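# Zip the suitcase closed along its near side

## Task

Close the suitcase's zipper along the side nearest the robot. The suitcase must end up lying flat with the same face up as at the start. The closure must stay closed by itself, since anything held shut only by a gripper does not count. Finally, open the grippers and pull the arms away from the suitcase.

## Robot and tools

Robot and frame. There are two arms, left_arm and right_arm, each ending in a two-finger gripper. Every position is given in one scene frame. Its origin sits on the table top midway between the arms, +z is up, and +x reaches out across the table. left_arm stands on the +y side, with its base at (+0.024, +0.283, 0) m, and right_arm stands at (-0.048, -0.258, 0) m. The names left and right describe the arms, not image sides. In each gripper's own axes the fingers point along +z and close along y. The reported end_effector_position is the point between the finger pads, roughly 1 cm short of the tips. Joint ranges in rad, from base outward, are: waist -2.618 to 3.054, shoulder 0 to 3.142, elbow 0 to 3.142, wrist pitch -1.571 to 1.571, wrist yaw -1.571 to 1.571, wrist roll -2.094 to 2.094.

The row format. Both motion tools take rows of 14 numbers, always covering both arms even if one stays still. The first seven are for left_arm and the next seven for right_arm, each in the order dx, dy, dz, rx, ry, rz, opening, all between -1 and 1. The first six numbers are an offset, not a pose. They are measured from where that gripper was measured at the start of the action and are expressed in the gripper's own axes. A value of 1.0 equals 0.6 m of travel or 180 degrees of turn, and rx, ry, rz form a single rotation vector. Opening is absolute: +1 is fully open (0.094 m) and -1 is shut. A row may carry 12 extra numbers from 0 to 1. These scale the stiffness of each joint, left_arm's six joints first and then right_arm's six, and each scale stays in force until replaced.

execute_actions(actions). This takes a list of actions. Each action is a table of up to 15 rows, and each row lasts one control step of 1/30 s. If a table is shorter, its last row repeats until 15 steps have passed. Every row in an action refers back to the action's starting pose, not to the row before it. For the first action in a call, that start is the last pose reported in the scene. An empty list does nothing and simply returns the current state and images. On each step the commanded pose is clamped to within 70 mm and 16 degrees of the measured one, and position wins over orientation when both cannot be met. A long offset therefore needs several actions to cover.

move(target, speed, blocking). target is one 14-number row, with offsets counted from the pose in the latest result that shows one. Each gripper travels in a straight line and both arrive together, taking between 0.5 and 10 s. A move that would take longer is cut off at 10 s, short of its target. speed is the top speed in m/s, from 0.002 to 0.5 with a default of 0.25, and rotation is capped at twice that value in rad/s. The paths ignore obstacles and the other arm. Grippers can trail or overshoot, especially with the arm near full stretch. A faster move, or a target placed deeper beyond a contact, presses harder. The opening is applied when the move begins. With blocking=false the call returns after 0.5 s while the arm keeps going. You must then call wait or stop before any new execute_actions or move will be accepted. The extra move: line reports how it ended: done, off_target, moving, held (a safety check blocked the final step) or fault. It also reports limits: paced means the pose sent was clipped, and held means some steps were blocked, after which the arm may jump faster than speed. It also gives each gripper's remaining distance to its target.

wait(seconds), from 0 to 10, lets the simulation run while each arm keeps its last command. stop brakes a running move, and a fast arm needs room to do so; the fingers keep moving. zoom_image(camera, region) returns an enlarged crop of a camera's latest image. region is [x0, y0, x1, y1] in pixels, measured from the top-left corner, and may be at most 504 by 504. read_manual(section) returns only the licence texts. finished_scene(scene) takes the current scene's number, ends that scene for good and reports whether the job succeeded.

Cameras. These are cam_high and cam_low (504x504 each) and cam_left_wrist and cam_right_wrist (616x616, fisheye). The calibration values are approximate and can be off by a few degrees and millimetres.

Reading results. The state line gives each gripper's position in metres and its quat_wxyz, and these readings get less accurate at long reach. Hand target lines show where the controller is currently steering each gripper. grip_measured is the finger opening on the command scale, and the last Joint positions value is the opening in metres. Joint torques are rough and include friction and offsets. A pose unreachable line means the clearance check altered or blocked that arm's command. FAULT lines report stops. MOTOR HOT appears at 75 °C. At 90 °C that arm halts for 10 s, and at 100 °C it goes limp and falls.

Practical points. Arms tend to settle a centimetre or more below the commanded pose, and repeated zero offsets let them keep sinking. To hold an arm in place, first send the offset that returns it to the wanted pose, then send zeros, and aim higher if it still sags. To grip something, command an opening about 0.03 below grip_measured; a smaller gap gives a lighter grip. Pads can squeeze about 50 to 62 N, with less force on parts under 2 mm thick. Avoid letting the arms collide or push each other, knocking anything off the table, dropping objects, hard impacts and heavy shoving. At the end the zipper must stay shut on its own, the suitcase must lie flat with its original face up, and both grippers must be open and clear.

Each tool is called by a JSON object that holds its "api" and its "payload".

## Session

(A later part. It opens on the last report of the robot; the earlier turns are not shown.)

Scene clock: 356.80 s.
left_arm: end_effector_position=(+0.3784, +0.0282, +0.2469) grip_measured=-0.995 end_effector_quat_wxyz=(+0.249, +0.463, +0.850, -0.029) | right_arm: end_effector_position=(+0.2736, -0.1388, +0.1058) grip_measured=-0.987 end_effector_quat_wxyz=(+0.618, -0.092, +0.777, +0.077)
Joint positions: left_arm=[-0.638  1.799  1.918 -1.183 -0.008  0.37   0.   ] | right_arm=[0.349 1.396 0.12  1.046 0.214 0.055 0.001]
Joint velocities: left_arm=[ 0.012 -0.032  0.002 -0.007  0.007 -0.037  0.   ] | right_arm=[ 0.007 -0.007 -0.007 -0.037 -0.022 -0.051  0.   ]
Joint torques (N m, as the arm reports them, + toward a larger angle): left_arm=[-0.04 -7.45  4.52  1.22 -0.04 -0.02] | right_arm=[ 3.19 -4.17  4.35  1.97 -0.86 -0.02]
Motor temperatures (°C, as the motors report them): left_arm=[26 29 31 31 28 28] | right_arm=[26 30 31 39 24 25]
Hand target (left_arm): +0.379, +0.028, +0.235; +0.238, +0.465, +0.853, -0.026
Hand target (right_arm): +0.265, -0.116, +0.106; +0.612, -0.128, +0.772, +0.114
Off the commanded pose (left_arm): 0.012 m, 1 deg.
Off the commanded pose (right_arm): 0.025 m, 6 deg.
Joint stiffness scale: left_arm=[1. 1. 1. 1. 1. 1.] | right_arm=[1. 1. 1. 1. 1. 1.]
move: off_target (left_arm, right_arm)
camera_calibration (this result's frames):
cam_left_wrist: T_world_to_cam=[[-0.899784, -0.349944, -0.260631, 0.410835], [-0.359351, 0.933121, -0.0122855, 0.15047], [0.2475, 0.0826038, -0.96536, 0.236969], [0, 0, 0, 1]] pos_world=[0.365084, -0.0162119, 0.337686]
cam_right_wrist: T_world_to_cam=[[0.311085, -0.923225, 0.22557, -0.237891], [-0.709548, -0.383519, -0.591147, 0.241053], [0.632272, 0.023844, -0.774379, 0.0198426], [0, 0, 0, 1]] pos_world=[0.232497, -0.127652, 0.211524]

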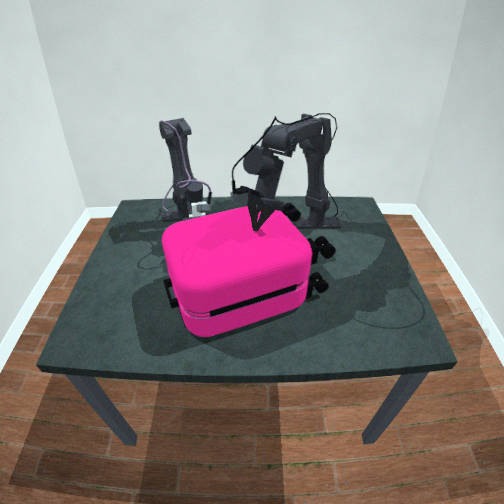

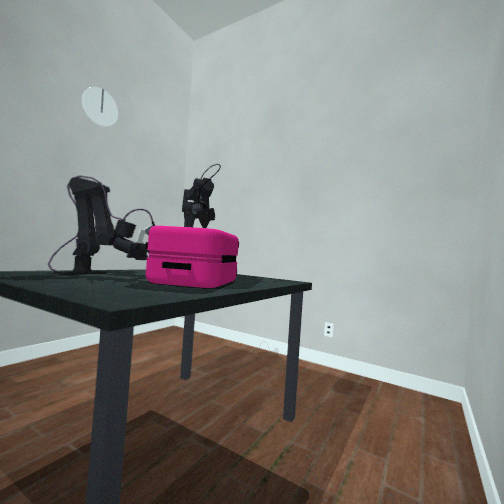

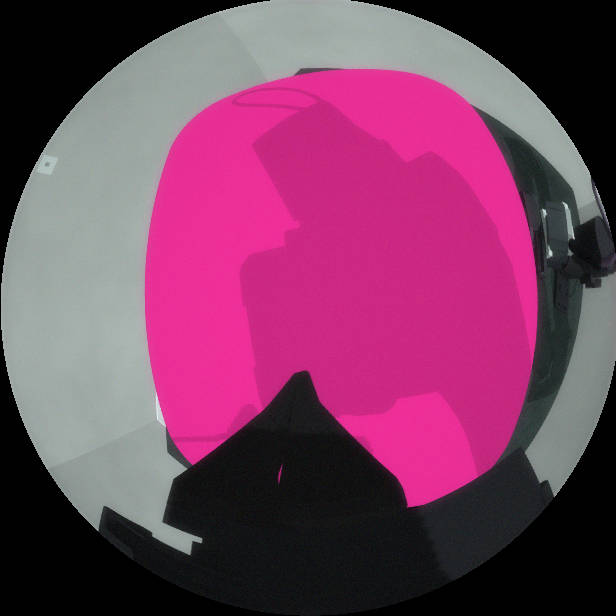

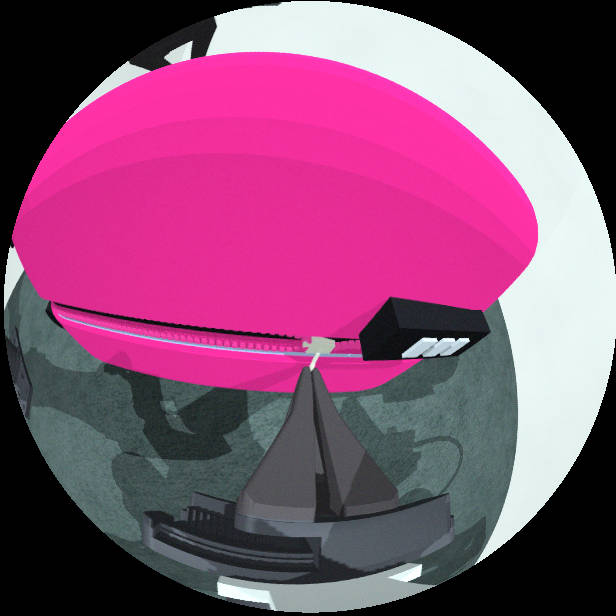

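{"api": "move", "payload": {"target": [0.02,-0.008,0.045,0.002,0.007,0,-1, 0,0.09,-0.011,-0.033,0,0,-1], "speed": 0.025}}

{"api": "zoom_image", "payload": {"camera": "cam_right_wrist", "region": [250, 300, 380, 430]}}

Scene clock: 371.10 s.
left_arm: end_effector_position=(+0.3824, +0.0253, +0.2464) grip_measured=-0.995 end_effector_quat_wxyz=(+0.275, +0.460, +0.844, -0.032) | right_arm: end_effector_position=(+0.2501, -0.0931, +0.1040) grip_measured=-0.995 end_effector_quat_wxyz=(+0.610, -0.126, +0.774, +0.117)
Joint positions: left_arm=[-0.638  1.761  1.84  -1.089 -0.008  0.37   0.   ] | right_arm=[0.542 1.396 0.12  1.034 0.296 0.1   0.   ]
Joint velocities: left_arm=[-0.007 -0.007 -0.022  0.022 -0.037 -0.007  0.   ] | right_arm=[-0.017  0.002  0.032  0.007 -0.022 -0.037 -0.001]
Joint torques (N m, as the arm reports them, + toward a larger angle): left_arm=[-0.11 -5.73  2.85  1.1  -0.03 -0.05] | right_arm=[ 1.06 -2.    6.78  2.04  0.19  0.06]
Motor temperatures (°C, as the motors report them): left_arm=[26 29 30 31 28 28] | right_arm=[26 30 31 39 25 25]
Hand target (left_arm): +0.379, +0.028, +0.218; +0.238, +0.465, +0.852, -0.026
Hand target (right_arm): +0.254, -0.088, +0.107; +0.612, -0.123, +0.773, +0.119
Off the commanded pose (left_arm): 0.030 m, 4 deg.
Off the commanded pose (right_arm): 0.008 m, 0 deg.
Joint stiffness scale: left_arm=[1. 1. 1. 1. 1. 1.] | right_arm=[1. 1. 1. 1. 1. 1.]
move: off_target (left_arm)
camera_calibration (this result's frames):
cam_left_wrist: T_world_to_cam=[[-0.887855, -0.358645, -0.288249, 0.415709], [-0.357836, 0.932016, -0.0574394, 0.165151], [0.289253, 0.0521481, -0.955831, 0.218168], [0, 0, 0, 1]] pos_world=[0.36508, -0.0162088, 0.337846]
cam_right_wrist: T_world_to_cam=[[0.406907, -0.890534, 0.203411, -0.206618], [-0.674109, -0.443016, -0.591027, 0.226455], [0.616444, 0.103372, -0.780584, 0.0442753], [0, 0, 0, 1]] pos_world=[0.209437, -0.0882537, 0.21043]

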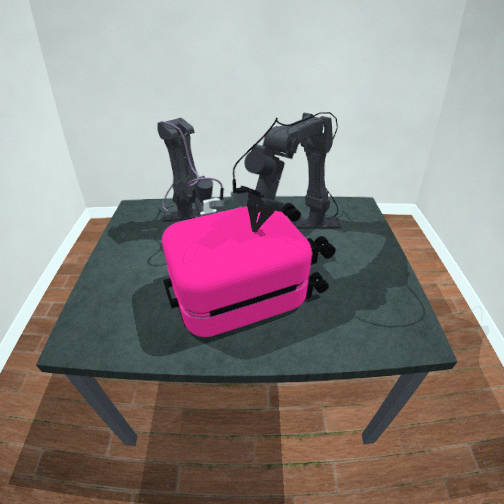

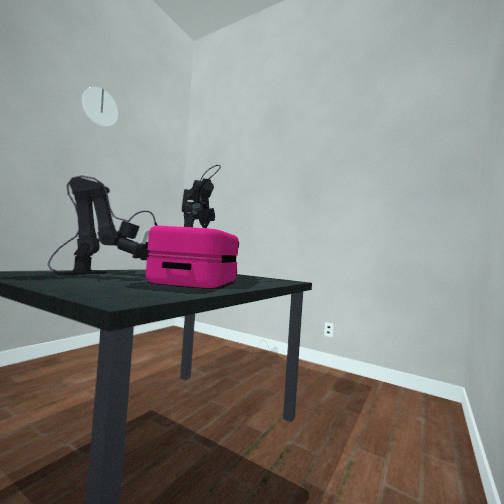

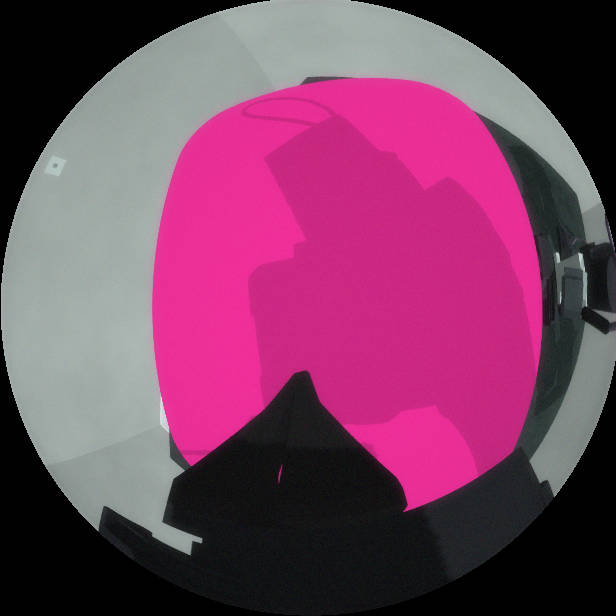

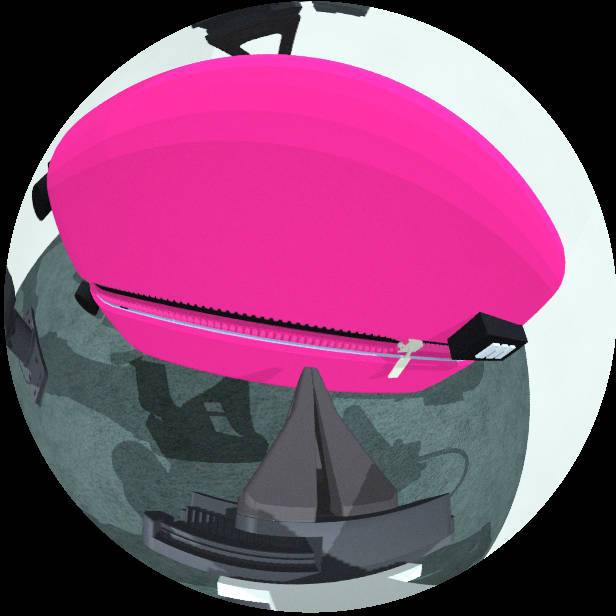

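Region (250, 300, 380, 430) of cam_right_wrist's 616x616 image, scaled by 3.877, with more detail than that image has.

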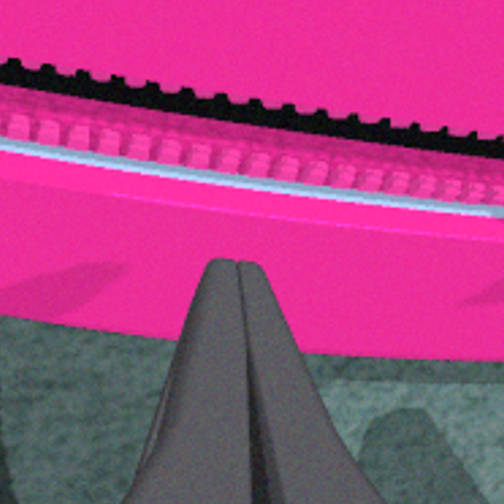

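{"api": "move", "payload": {"target": [0.02,-0.005,0.09,0.01,0.035,0,-1, 0,0,-0.02,0,0,0,-0.5], "speed": 0.04}}

{"api": "zoom_image", "payload": {"camera": "cam_right_wrist", "region": [300, 290, 460, 400]}}

Scene clock: 398.40 s.
left_arm: end_effector_position=(+0.3994, +0.0135, +0.2467) grip_measured=-0.995 end_effector_quat_wxyz=(+0.296, +0.457, +0.838, -0.034) | right_arm: end_effector_position=(+0.2425, -0.0972, +0.1018) grip_measured=-0.503 end_effector_quat_wxyz=(+0.604, -0.129, +0.778, +0.113)
Joint positions: left_arm=[-0.638  1.801  1.865 -1.03  -0.01   0.37   0.   ] | right_arm=[0.551 1.335 0.099 0.976 0.304 0.101 0.023]
Joint velocities: left_arm=[-0.012 -0.007  0.002  0.051 -0.007  0.051  0.   ] | right_arm=[-0.027 -0.002 -0.002 -0.007 -0.051 -0.051 -0.   ]
Joint torques (N m, as the arm reports them, + toward a larger angle): left_arm=[-0.07 -1.55  5.39  0.67 -0.12 -0.04] | right_arm=[ 1.07 -5.34  3.65  2.03  0.19  0.05]
Motor temperatures (°C, as the motors report them): left_arm=[26 29 30 31 28 28] | right_arm=[26 29 31 40 24 25]
Hand target (left_arm): +0.395, +0.018, +0.196; +0.222, +0.466, +0.857, -0.019
Hand target (right_arm): +0.239, -0.097, +0.107; +0.610, -0.125, +0.774, +0.117
Off the commanded pose (left_arm): 0.053 m, 9 deg.
Off the commanded pose (right_arm): 0.006 m, 1 deg.
Joint stiffness scale: left_arm=[1. 1. 1. 1. 1. 1.] | right_arm=[1. 1. 1. 1. 1. 1.]
move: off_target (left_arm)
camera_calibration (this result's frames):
cam_left_wrist: T_world_to_cam=[[-0.876193, -0.367229, -0.312135, 0.427987], [-0.35641, 0.929662, -0.0932786, 0.190549], [0.324435, 0.029518, -0.945447, 0.19782], [0, 0, 0, 1]] pos_world=[0.378733, -0.0258161, 0.338392]
cam_right_wrist: T_world_to_cam=[[0.410036, -0.887971, 0.208274, -0.207705], [-0.681913, -0.450112, -0.576536, 0.218011], [0.605694, 0.0943758, -0.790081, 0.0503308], [0, 0, 0, 1]] pos_world=[0.203346, -0.0910561, 0.208716]

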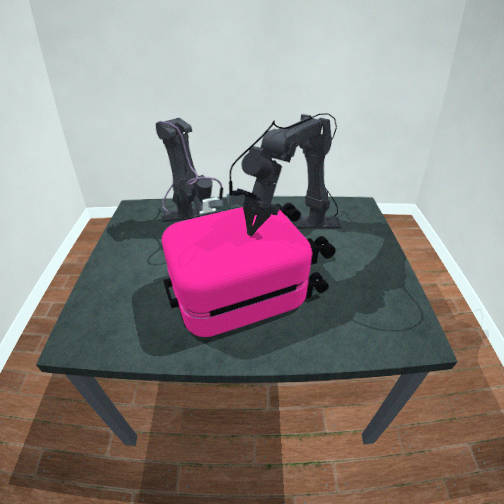

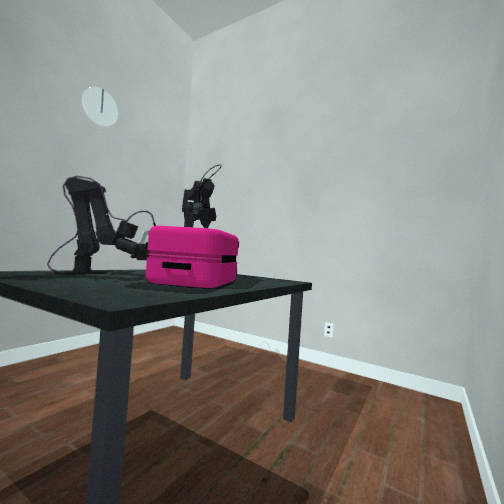

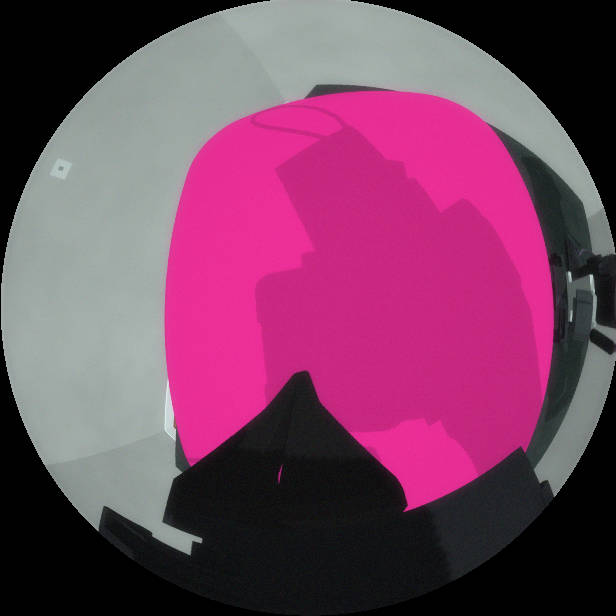

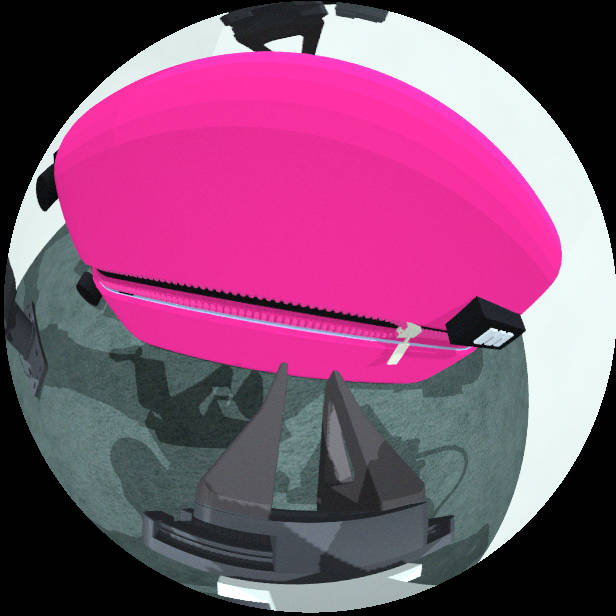

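Region (300, 290, 460, 400) of cam_right_wrist's 616x616 image, scaled by 3.150, with more detail than that image has; it fills the top 346 rows of this view, and the rest is white.

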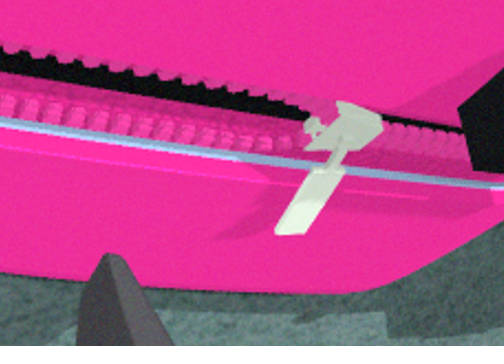

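{"api": "move", "payload": {"target": [0.022,-0.009,0.034,0.006,0.02,0,-1, -0.0087,-0.114,-0.0087,-0.1346,0.003,-0.034,-0.5], "speed": 0.08}}

{"api": "zoom_image", "payload": {"camera": "cam_right_wrist", "region": [240, 280, 390, 430]}}

Scene clock: 446.70 s.
left_arm: end_effector_position=(+0.4003, +0.0129, +0.2490) grip_measured=-0.995 end_effector_quat_wxyz=(+0.300, +0.456, +0.837, -0.034) | right_arm: end_effector_position=(+0.2576, -0.1621, +0.1021) grip_measured=-0.503 end_effector_quat_wxyz=(+0.558, -0.297, +0.739, +0.231)
Joint positions: left_arm=[-0.638  1.799  1.866 -1.024 -0.01   0.37   0.   ] | right_arm=[-0.251  1.352  0.218  0.703 -0.867 -0.327  0.023]
Joint velocities: left_arm=[-0.022 -0.002  0.002 -0.022 -0.022 -0.007  0.   ] | right_arm=[-0.017 -0.017 -0.007 -0.022 -0.037  0.007 -0.   ]
Joint torques (N m, as the arm reports them, + toward a larger angle): left_arm=[-0.18 -5.43  5.06  1.08 -0.08 -0.07] | right_arm=[-1.09 -2.34  7.59  1.69 -0.45 -0.06]
Motor temperatures (°C, as the motors report them): left_arm=[26 28 31 30 28 28] | right_arm=[26 30 31 40 24 25]
Hand target (left_arm): +0.398, +0.014, +0.222; +0.265, +0.460, +0.847, -0.027
Hand target (right_arm): +0.263, -0.164, +0.107; +0.561, -0.300, +0.736, +0.233
Off the commanded pose (left_arm): 0.027 m, 4 deg.
Off the commanded pose (right_arm): 0.006 m, 2 deg.
Joint stiffness scale: left_arm=[1. 1. 1. 1. 1. 1.] | right_arm=[1. 1. 1. 1. 1. 1.]
move: off_target (left_arm)
camera_calibration (this result's frames):
cam_left_wrist: T_world_to_cam=[[-0.87377, -0.368997, -0.316808, 0.429466], [-0.35566, 0.929115, -0.101245, 0.193372], [0.331711, 0.0242112, -0.94307, 0.196307], [0, 0, 0, 1]] pos_world=[0.378912, -0.0259465, 0.340768]
cam_right_wrist: T_world_to_cam=[[0.744582, -0.631378, 0.216702, -0.317077], [-0.439142, -0.707794, -0.553337, 0.0925607], [0.502745, 0.316842, -0.804275, 0.111589], [0, 0, 0, 1]] pos_world=[0.220636, -0.170038, 0.209677]

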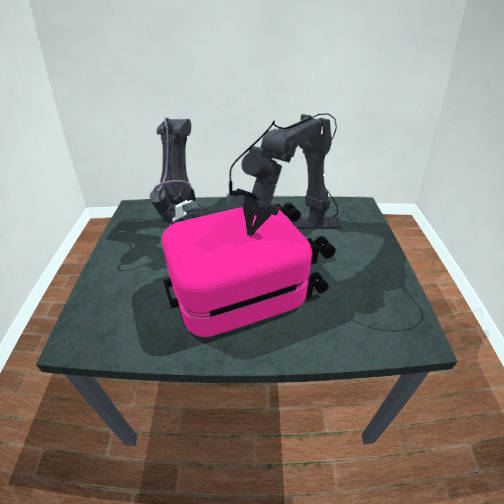

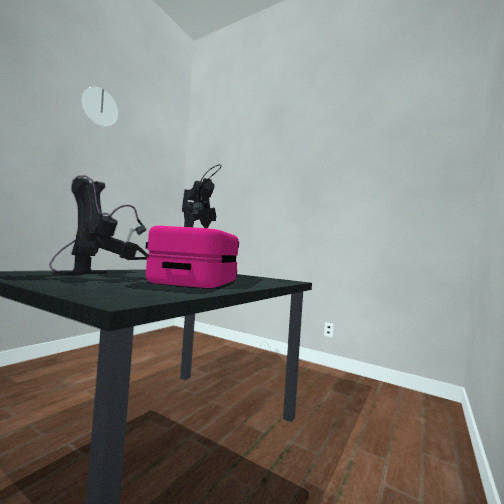

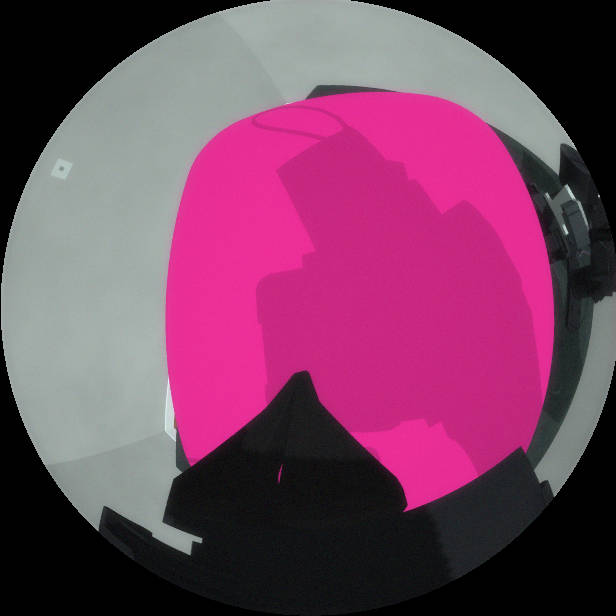

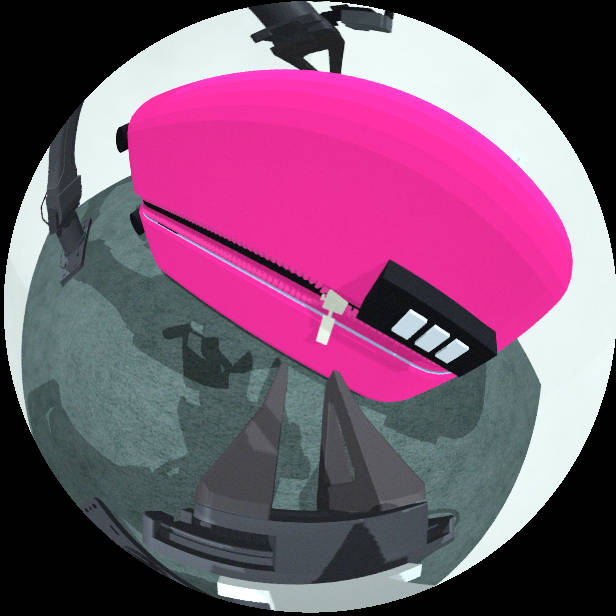

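Region (240, 280, 390, 430) of cam_right_wrist's 616x616 image, scaled by 3.360, with more detail than that image has.

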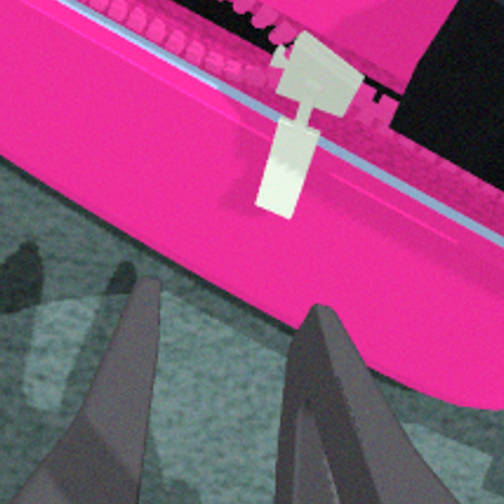

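{"api": "move", "payload": {"target": [0.0935,-0.132,-0.159,0.015,0.05,0,-1, -0.015,-0.02,0.037,0,0,0,-0.62], "speed": 0.08}}

{"api": "zoom_image", "payload": {"camera": "cam_right_wrist", "region": [250, 300, 380, 430]}}

Scene clock: 482.50 s.
left_arm: end_effector_position=(+0.2754, +0.0378, +0.2683) grip_measured=-0.995 end_effector_quat_wxyz=(+0.205, +0.468, +0.860, -0.018) | right_arm: end_effector_position=(+0.2748, -0.1569, +0.0973) grip_measured=-0.617 end_effector_quat_wxyz=(+0.549, -0.291, +0.748, +0.233)
Joint positions: left_arm=[-0.834  1.602  1.829 -1.393 -0.095  0.19   0.   ] | right_arm=[-0.208  1.445  0.275  0.735 -0.819 -0.298  0.018]
Joint velocities: left_arm=[ 0.002  0.012  0.007  0.051  0.051 -0.037  0.   ] | right_arm=[-0.007 -0.007 -0.022 -0.007 -0.022  0.066 -0.   ]
Joint torques (N m, as the arm reports them, + toward a larger angle): left_arm=[-0.5  -8.76  7.65  0.84 -0.14 -0.12] | right_arm=[ 1.15 -2.94  7.38  2.02 -0.17  0.07]
Motor temperatures (°C, as the motors report them): left_arm=[26 29 31 31 28 28] | right_arm=[26 30 32 39 24 25]
Hand target (left_arm): +0.271, +0.041, +0.281; +0.223, +0.464, +0.857, -0.021
Hand target (right_arm): +0.283, -0.154, +0.105; +0.558, -0.297, +0.739, +0.231
Off the commanded pose (left_arm): 0.013 m, 2 deg.
Off the commanded pose (right_arm): 0.011 m, 2 deg.
Joint stiffness scale: left_arm=[1. 1. 1. 1. 1. 1.] | right_arm=[1. 1. 1. 1. 1. 1.]
move: off_target (left_arm, right_arm)
camera_calibration (this result's frames):
cam_left_wrist: T_world_to_cam=[[-0.914758, -0.339748, -0.218607, 0.319519], [-0.36191, 0.929607, 0.069661, 0.083542], [0.179551, 0.142839, -0.973323, 0.300853], [0, 0, 0, 1]] pos_world=[0.268499, -0.0120789, 0.356856]
cam_right_wrist: T_world_to_cam=[[0.744515, -0.638072, 0.196369, -0.324568], [-0.459886, -0.703399, -0.541974, 0.10638], [0.483944, 0.3132, -0.817131, 0.103235], [0, 0, 0, 1]] pos_world=[0.240608, -0.164603, 0.205746]

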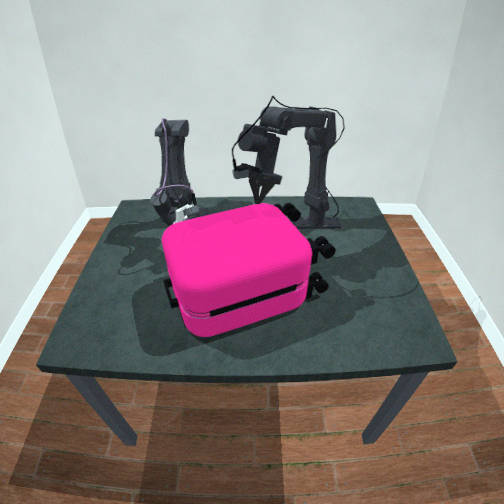

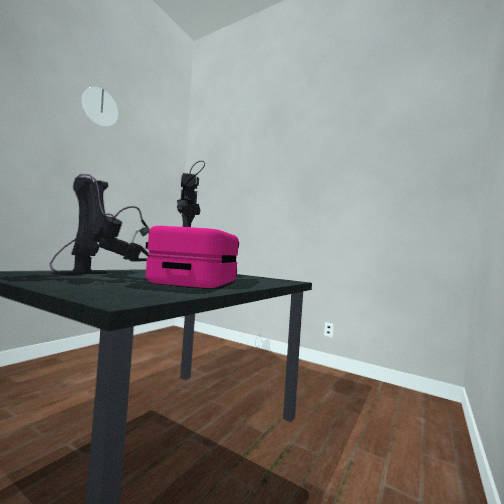

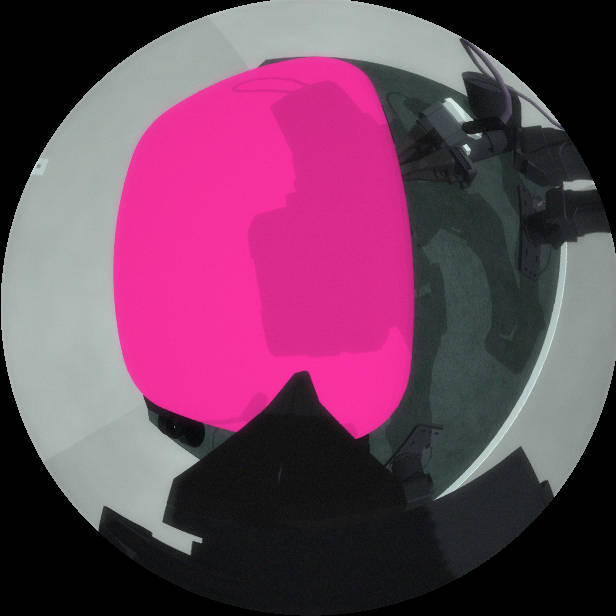

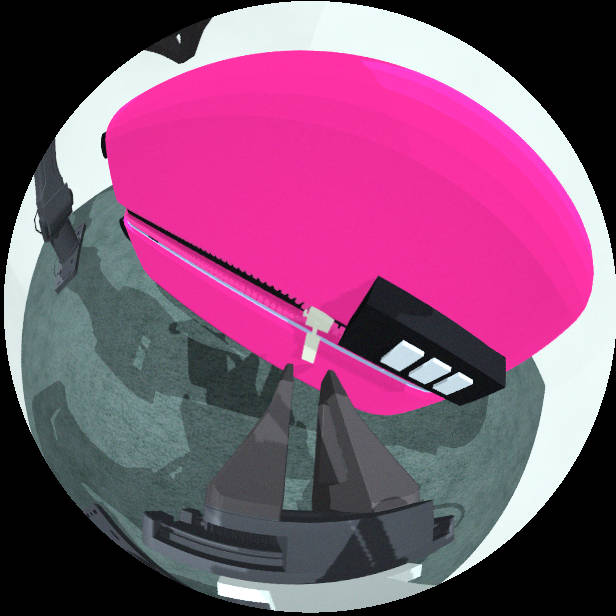

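Region (250, 300, 380, 430) of cam_right_wrist's 616x616 image, scaled by 3.877, with more detail than that image has.

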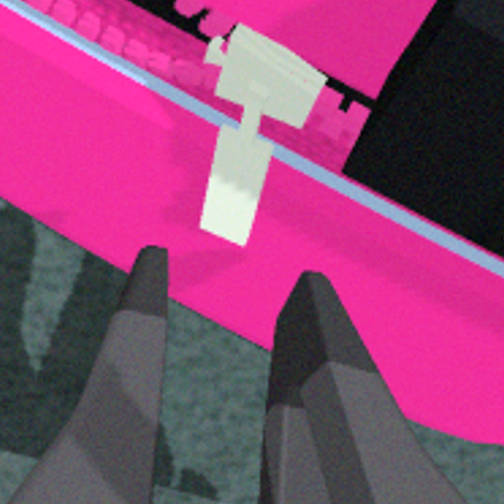

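{"api": "move", "payload": {"target": [0.02,-0.009,0.05,0,0,0,-1, -0.0247,-0.003,0.0297,0,-0.01,0,-0.66], "speed": 0.03}}

{"api": "zoom_image", "payload": {"camera": "cam_right_wrist", "region": [250, 300, 380, 430]}}

Scene clock: 494.13 s.
left_arm: end_effector_position=(+0.2738, +0.0396, +0.2434) grip_measured=-0.995 end_effector_quat_wxyz=(+0.206, +0.467, +0.860, -0.019) | right_arm: end_effector_position=(+0.2781, -0.1479, +0.0947) grip_measured=-0.657 end_effector_quat_wxyz=(+0.544, -0.278, +0.753, +0.244)
Joint positions: left_arm=[-0.834  1.548  1.666 -1.281 -0.096  0.189  0.   ] | right_arm=[-0.165  1.479  0.278  0.78  -0.784 -0.238  0.016]
Joint velocities: left_arm=[-0.032 -0.017 -0.012  0.051 -0.007 -0.022 -0.001] | right_arm=[ 0.007 -0.002 -0.007 -0.037  0.051 -0.022 -0.   ]
Joint torques (N m, as the arm reports them, + toward a larger angle): left_arm=[-0.01 -5.72  3.94  1.21 -0.06 -0.01] | right_arm=[ 1.76 -2.65  8.36  2.23 -0.04  0.07]
Motor temperatures (°C, as the motors report them): left_arm=[26 30 31 30 28 28] | right_arm=[26 30 32 39 24 25]
Hand target (left_arm): +0.275, +0.038, +0.236; +0.205, +0.468, +0.860, -0.018
Hand target (right_arm): +0.290, -0.144, +0.107; +0.561, -0.287, +0.739, +0.238
Off the commanded pose (left_arm): 0.008 m, 0 deg.
Off the commanded pose (right_arm): 0.018 m, 3 deg.
Joint stiffness scale: left_arm=[1. 1. 1. 1. 1. 1.] | right_arm=[1. 1. 1. 1. 1. 1.]
move: off_target (right_arm)
camera_calibration (this result's frames):
cam_left_wrist: T_world_to_cam=[[-0.913897, -0.341366, -0.219685, 0.313352], [-0.363164, 0.929336, 0.0666883, 0.0841507], [0.181396, 0.140728, -0.973289, 0.276185], [0, 0, 0, 1]] pos_world=[0.266833, -0.0101034, 0.332035]
cam_right_wrist: T_world_to_cam=[[0.74494, -0.647379, 0.161137, -0.318907], [-0.478307, -0.686658, -0.54747, 0.120917], [0.465066, 0.330759, -0.821165, 0.104947], [0, 0, 0, 1]] pos_world=[0.246595, -0.158137, 0.203765]

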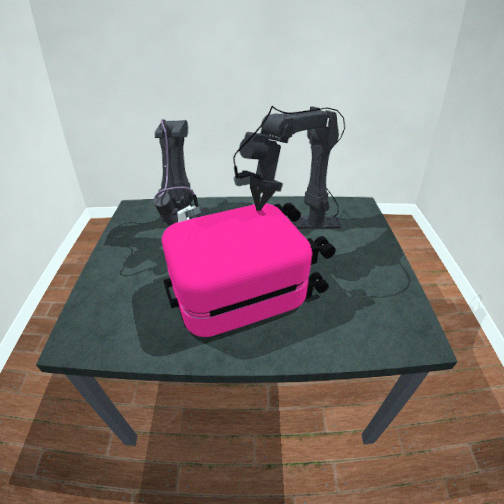

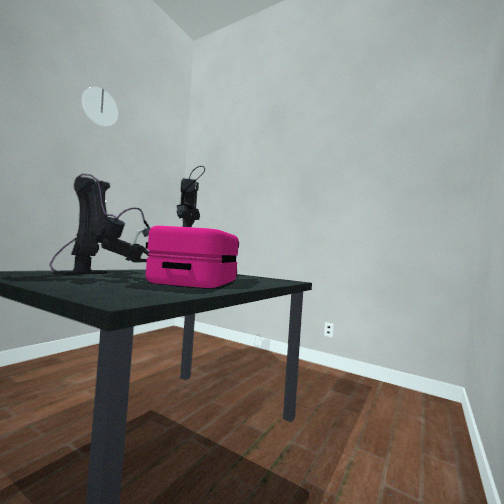

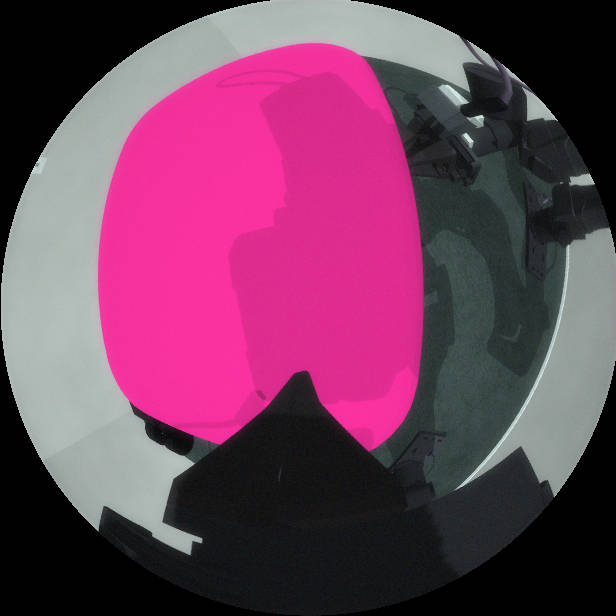

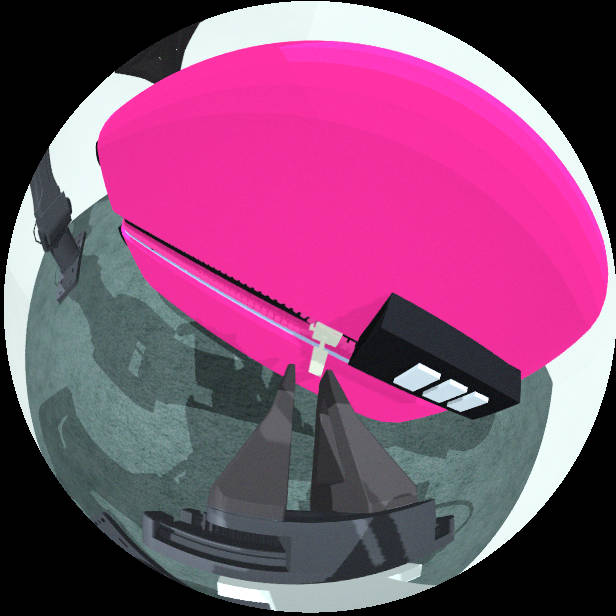

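Region (250, 300, 380, 430) of cam_right_wrist's 616x616 image, scaled by 3.877, with more detail than that image has.

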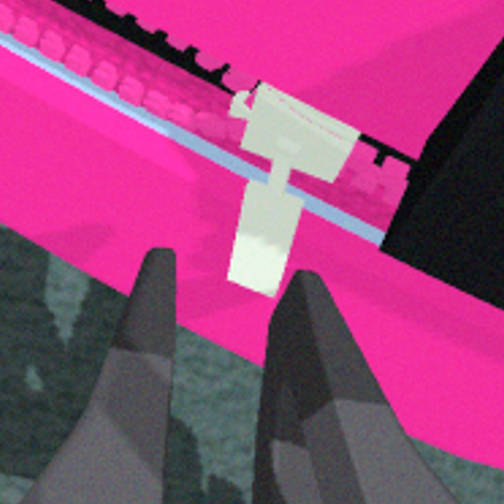

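{"api": "execute_actions", "payload": {"actions": [[[0.008,-0.003,0.018,0,0,0,-1, -0.034,-0.006,-0.004,0,-0.012,0,-0.66]]]}}

{"api": "zoom_image", "payload": {"camera": "cam_right_wrist", "region": [250, 300, 380, 430]}}

Scene clock: 504.67 s.
left_arm: end_effector_position=(+0.2740, +0.0395, +0.2434) grip_measured=-0.995 end_effector_quat_wxyz=(+0.218, +0.465, +0.858, -0.022) | right_arm: end_effector_position=(+0.2767, -0.1476, +0.0962) grip_measured=-0.658 end_effector_quat_wxyz=(+0.540, -0.268, +0.757, +0.252)
Joint positions: left_arm=[-0.834  1.526  1.634 -1.248 -0.096  0.189  0.   ] | right_arm=[-0.165  1.462  0.278  0.761 -0.785 -0.211  0.016]
Joint velocities: left_arm=[-0.002 -0.017 -0.022 -0.051  0.022  0.066  0.   ] | right_arm=[-0.012 -0.007  0.017  0.007 -0.007  0.022 -0.   ]
Joint torques (N m, as the arm reports them, + toward a larger angle): left_arm=[ 0.08 -5.22  3.65  1.14 -0.06 -0.01] | right_arm=[-0.7  -6.65  7.45  1.7  -0.39  0.04]
Motor temperatures (°C, as the motors report them): left_arm=[26 29 31 31 28 28] | right_arm=[26 30 32 40 24 25]
Hand target (left_arm): +0.274, +0.040, +0.232; +0.206, +0.467, +0.860, -0.019
Hand target (right_arm): +0.284, -0.149, +0.115; +0.558, -0.274, +0.742, +0.250
Off the commanded pose (left_arm): 0.012 m, 1 deg.
Off the commanded pose (right_arm): 0.020 m, 3 deg.
Joint stiffness scale: left_arm=[1. 1. 1. 1. 1. 1.] | right_arm=[1. 1. 1. 1. 1. 1.]
camera_calibration (this result's frames):
cam_left_wrist: T_world_to_cam=[[-0.910133, -0.345417, -0.228792, 0.314843], [-0.364228, 0.930248, 0.0444609, 0.0899724], [0.197476, 0.123798, -0.97246, 0.27228], [0, 0, 0, 1]] pos_world=[0.265551, -0.00865206, 0.332814]
cam_right_wrist: T_world_to_cam=[[0.743931, -0.654779, 0.133533, -0.316121], [-0.493895, -0.67334, -0.550164, 0.127828], [0.450149, 0.343332, -0.824311, 0.11305], [0, 0, 0, 1]] pos_world=[0.247417, -0.159731, 0.205728]

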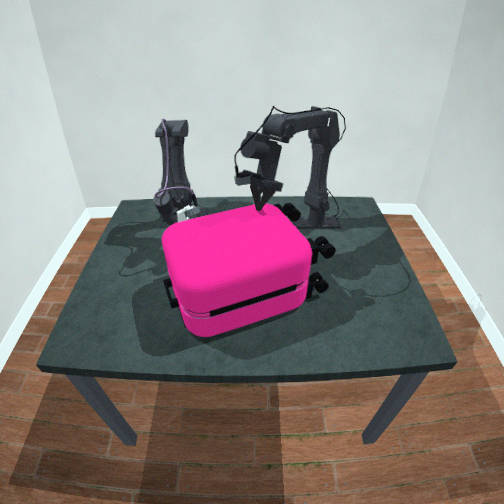

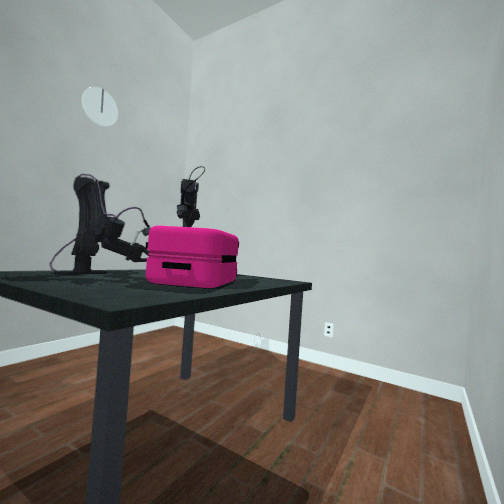

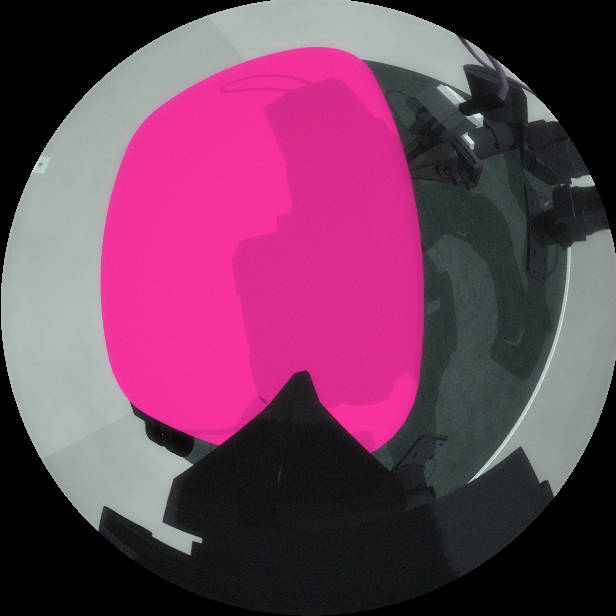

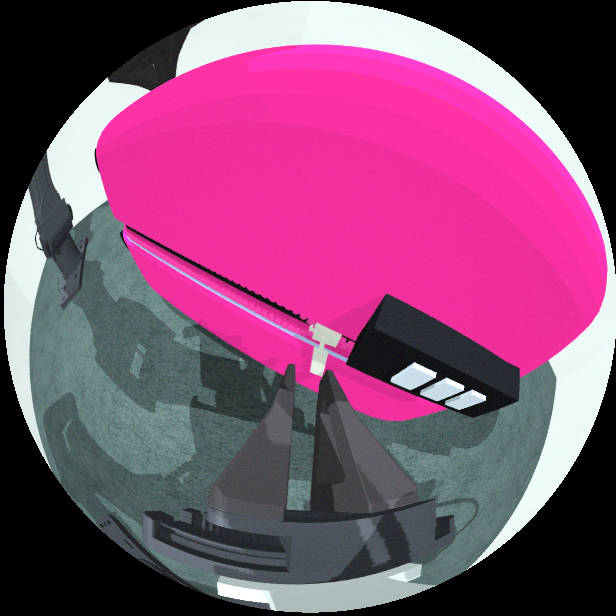

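Region (250, 300, 380, 430) of cam_right_wrist's 616x616 image, scaled by 3.877, with more detail than that image has.

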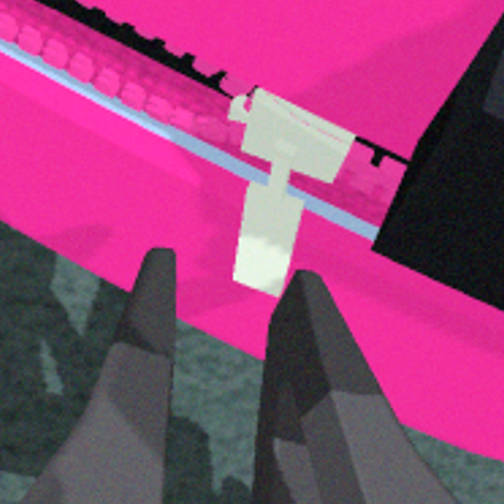

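{"api": "execute_actions", "payload": {"actions": [[[0.008,-0.003,0.018,0.002,0.007,0,-1, -0.0435,-0.008,-0.0035,-0.002,-0.015,-0.029,-0.66]]]}}

{"api": "zoom_image", "payload": {"camera": "cam_right_wrist", "region": [250, 300, 380, 430]}}

Scene clock: 519.53 s.
left_arm: end_effector_position=(+0.2740, +0.0395, +0.2434) grip_measured=-0.995 end_effector_quat_wxyz=(+0.218, +0.465, +0.858, -0.022) | right_arm: end_effector_position=(+0.2771, -0.1471, +0.0994) grip_measured=-0.658 end_effector_quat_wxyz=(+0.542, -0.286, +0.751, +0.245)
Joint positions: left_arm=[-0.834  1.526  1.634 -1.248 -0.096  0.189  0.   ] | right_arm=[-0.168  1.446  0.292  0.723 -0.796 -0.258  0.016]
Joint velocities: left_arm=[ 0.002 -0.012 -0.002  0.007  0.037  0.022 -0.   ] | right_arm=[ 0.022  0.002 -0.002 -0.051 -0.051 -0.051 -0.   ]
Joint torques (N m, as the arm reports them, + toward a larger angle): left_arm=[ 0.2  -5.19  3.71  1.15 -0.01 -0.05] | right_arm=[-0.9  -6.71  7.9   1.84 -0.45 -0.03]
Motor temperatures (°C, as the motors report them): left_arm=[26 29 30 31 28 28] | right_arm=[26 30 32 39 24 25]
Hand target (left_arm): +0.274, +0.040, +0.232; +0.207, +0.466, +0.860, -0.020
Hand target (right_arm): +0.285, -0.149, +0.121; +0.567, -0.299, +0.730, +0.236
Off the commanded pose (left_arm): 0.012 m, 1 deg.
Off the commanded pose (right_arm): 0.024 m, 4 deg.
Joint stiffness scale: left_arm=[1. 1. 1. 1. 1. 1.] | right_arm=[1. 1. 1. 1. 1. 1.]
camera_calibration (this result's frames):
cam_left_wrist: T_world_to_cam=[[-0.910133, -0.345417, -0.228792, 0.314843], [-0.364228, 0.930248, 0.0444609, 0.0899724], [0.197476, 0.123798, -0.97246, 0.27228], [0, 0, 0, 1]] pos_world=[0.265551, -0.00865206, 0.332814]
cam_right_wrist: T_world_to_cam=[[0.75387, -0.635152, 0.168112, -0.319718], [-0.466784, -0.697827, -0.543278, 0.118337], [0.462377, 0.331089, -0.822549, 0.109921], [0, 0, 0, 1]] pos_world=[0.245438, -0.156885, 0.208453]

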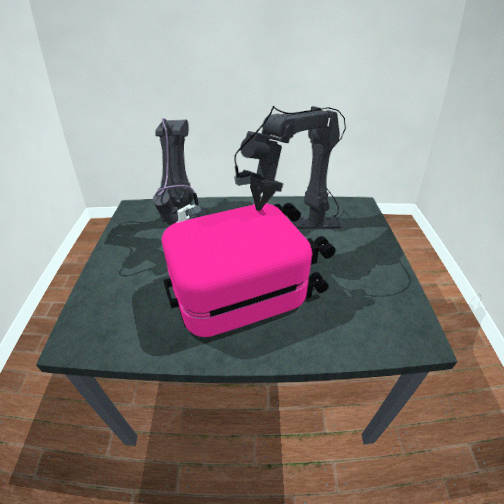

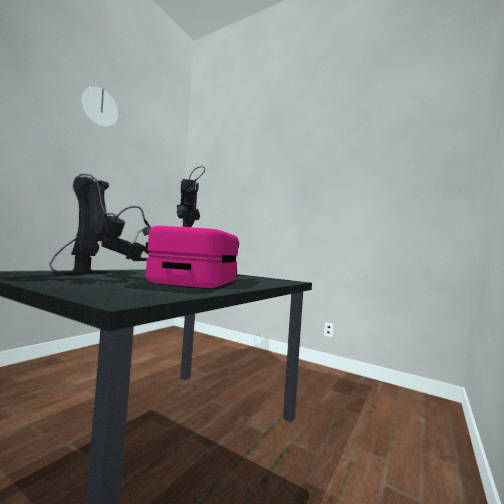

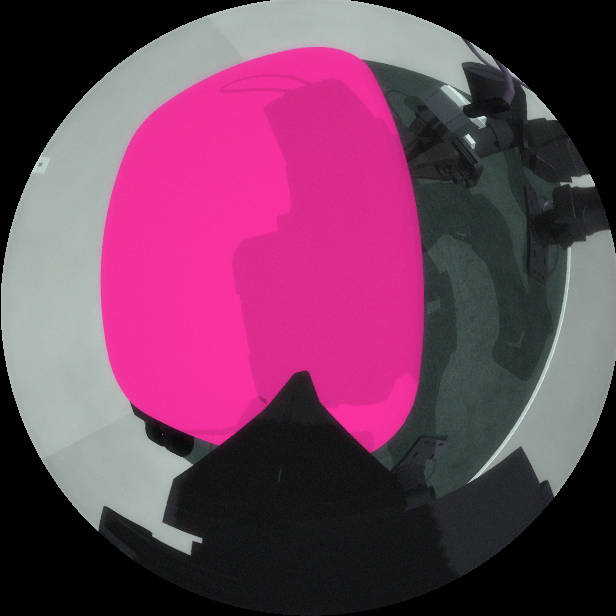

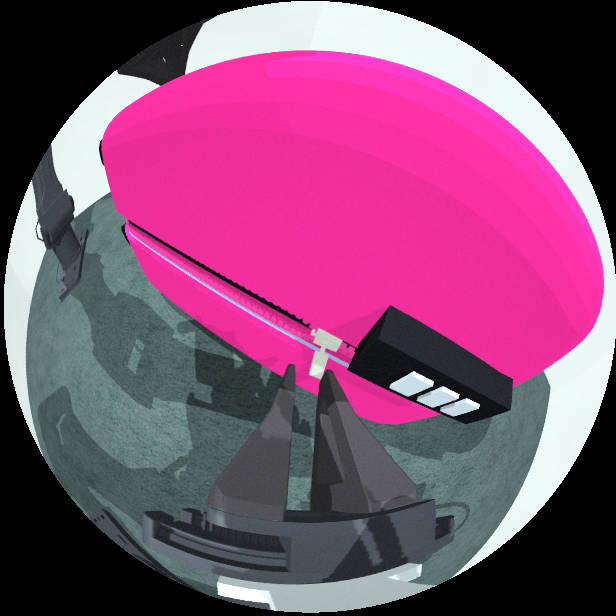

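Region (250, 300, 380, 430) of cam_right_wrist's 616x616 image, scaled by 3.877, with more detail than that image has.

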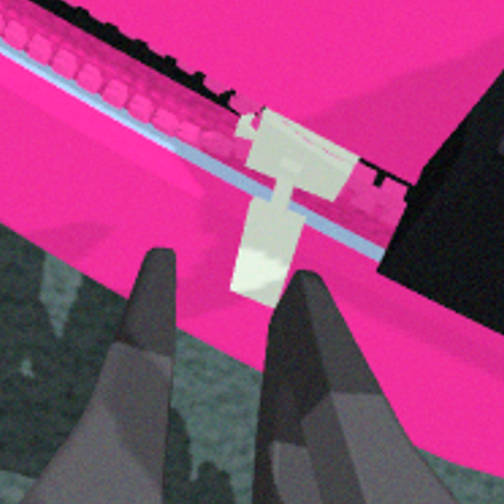

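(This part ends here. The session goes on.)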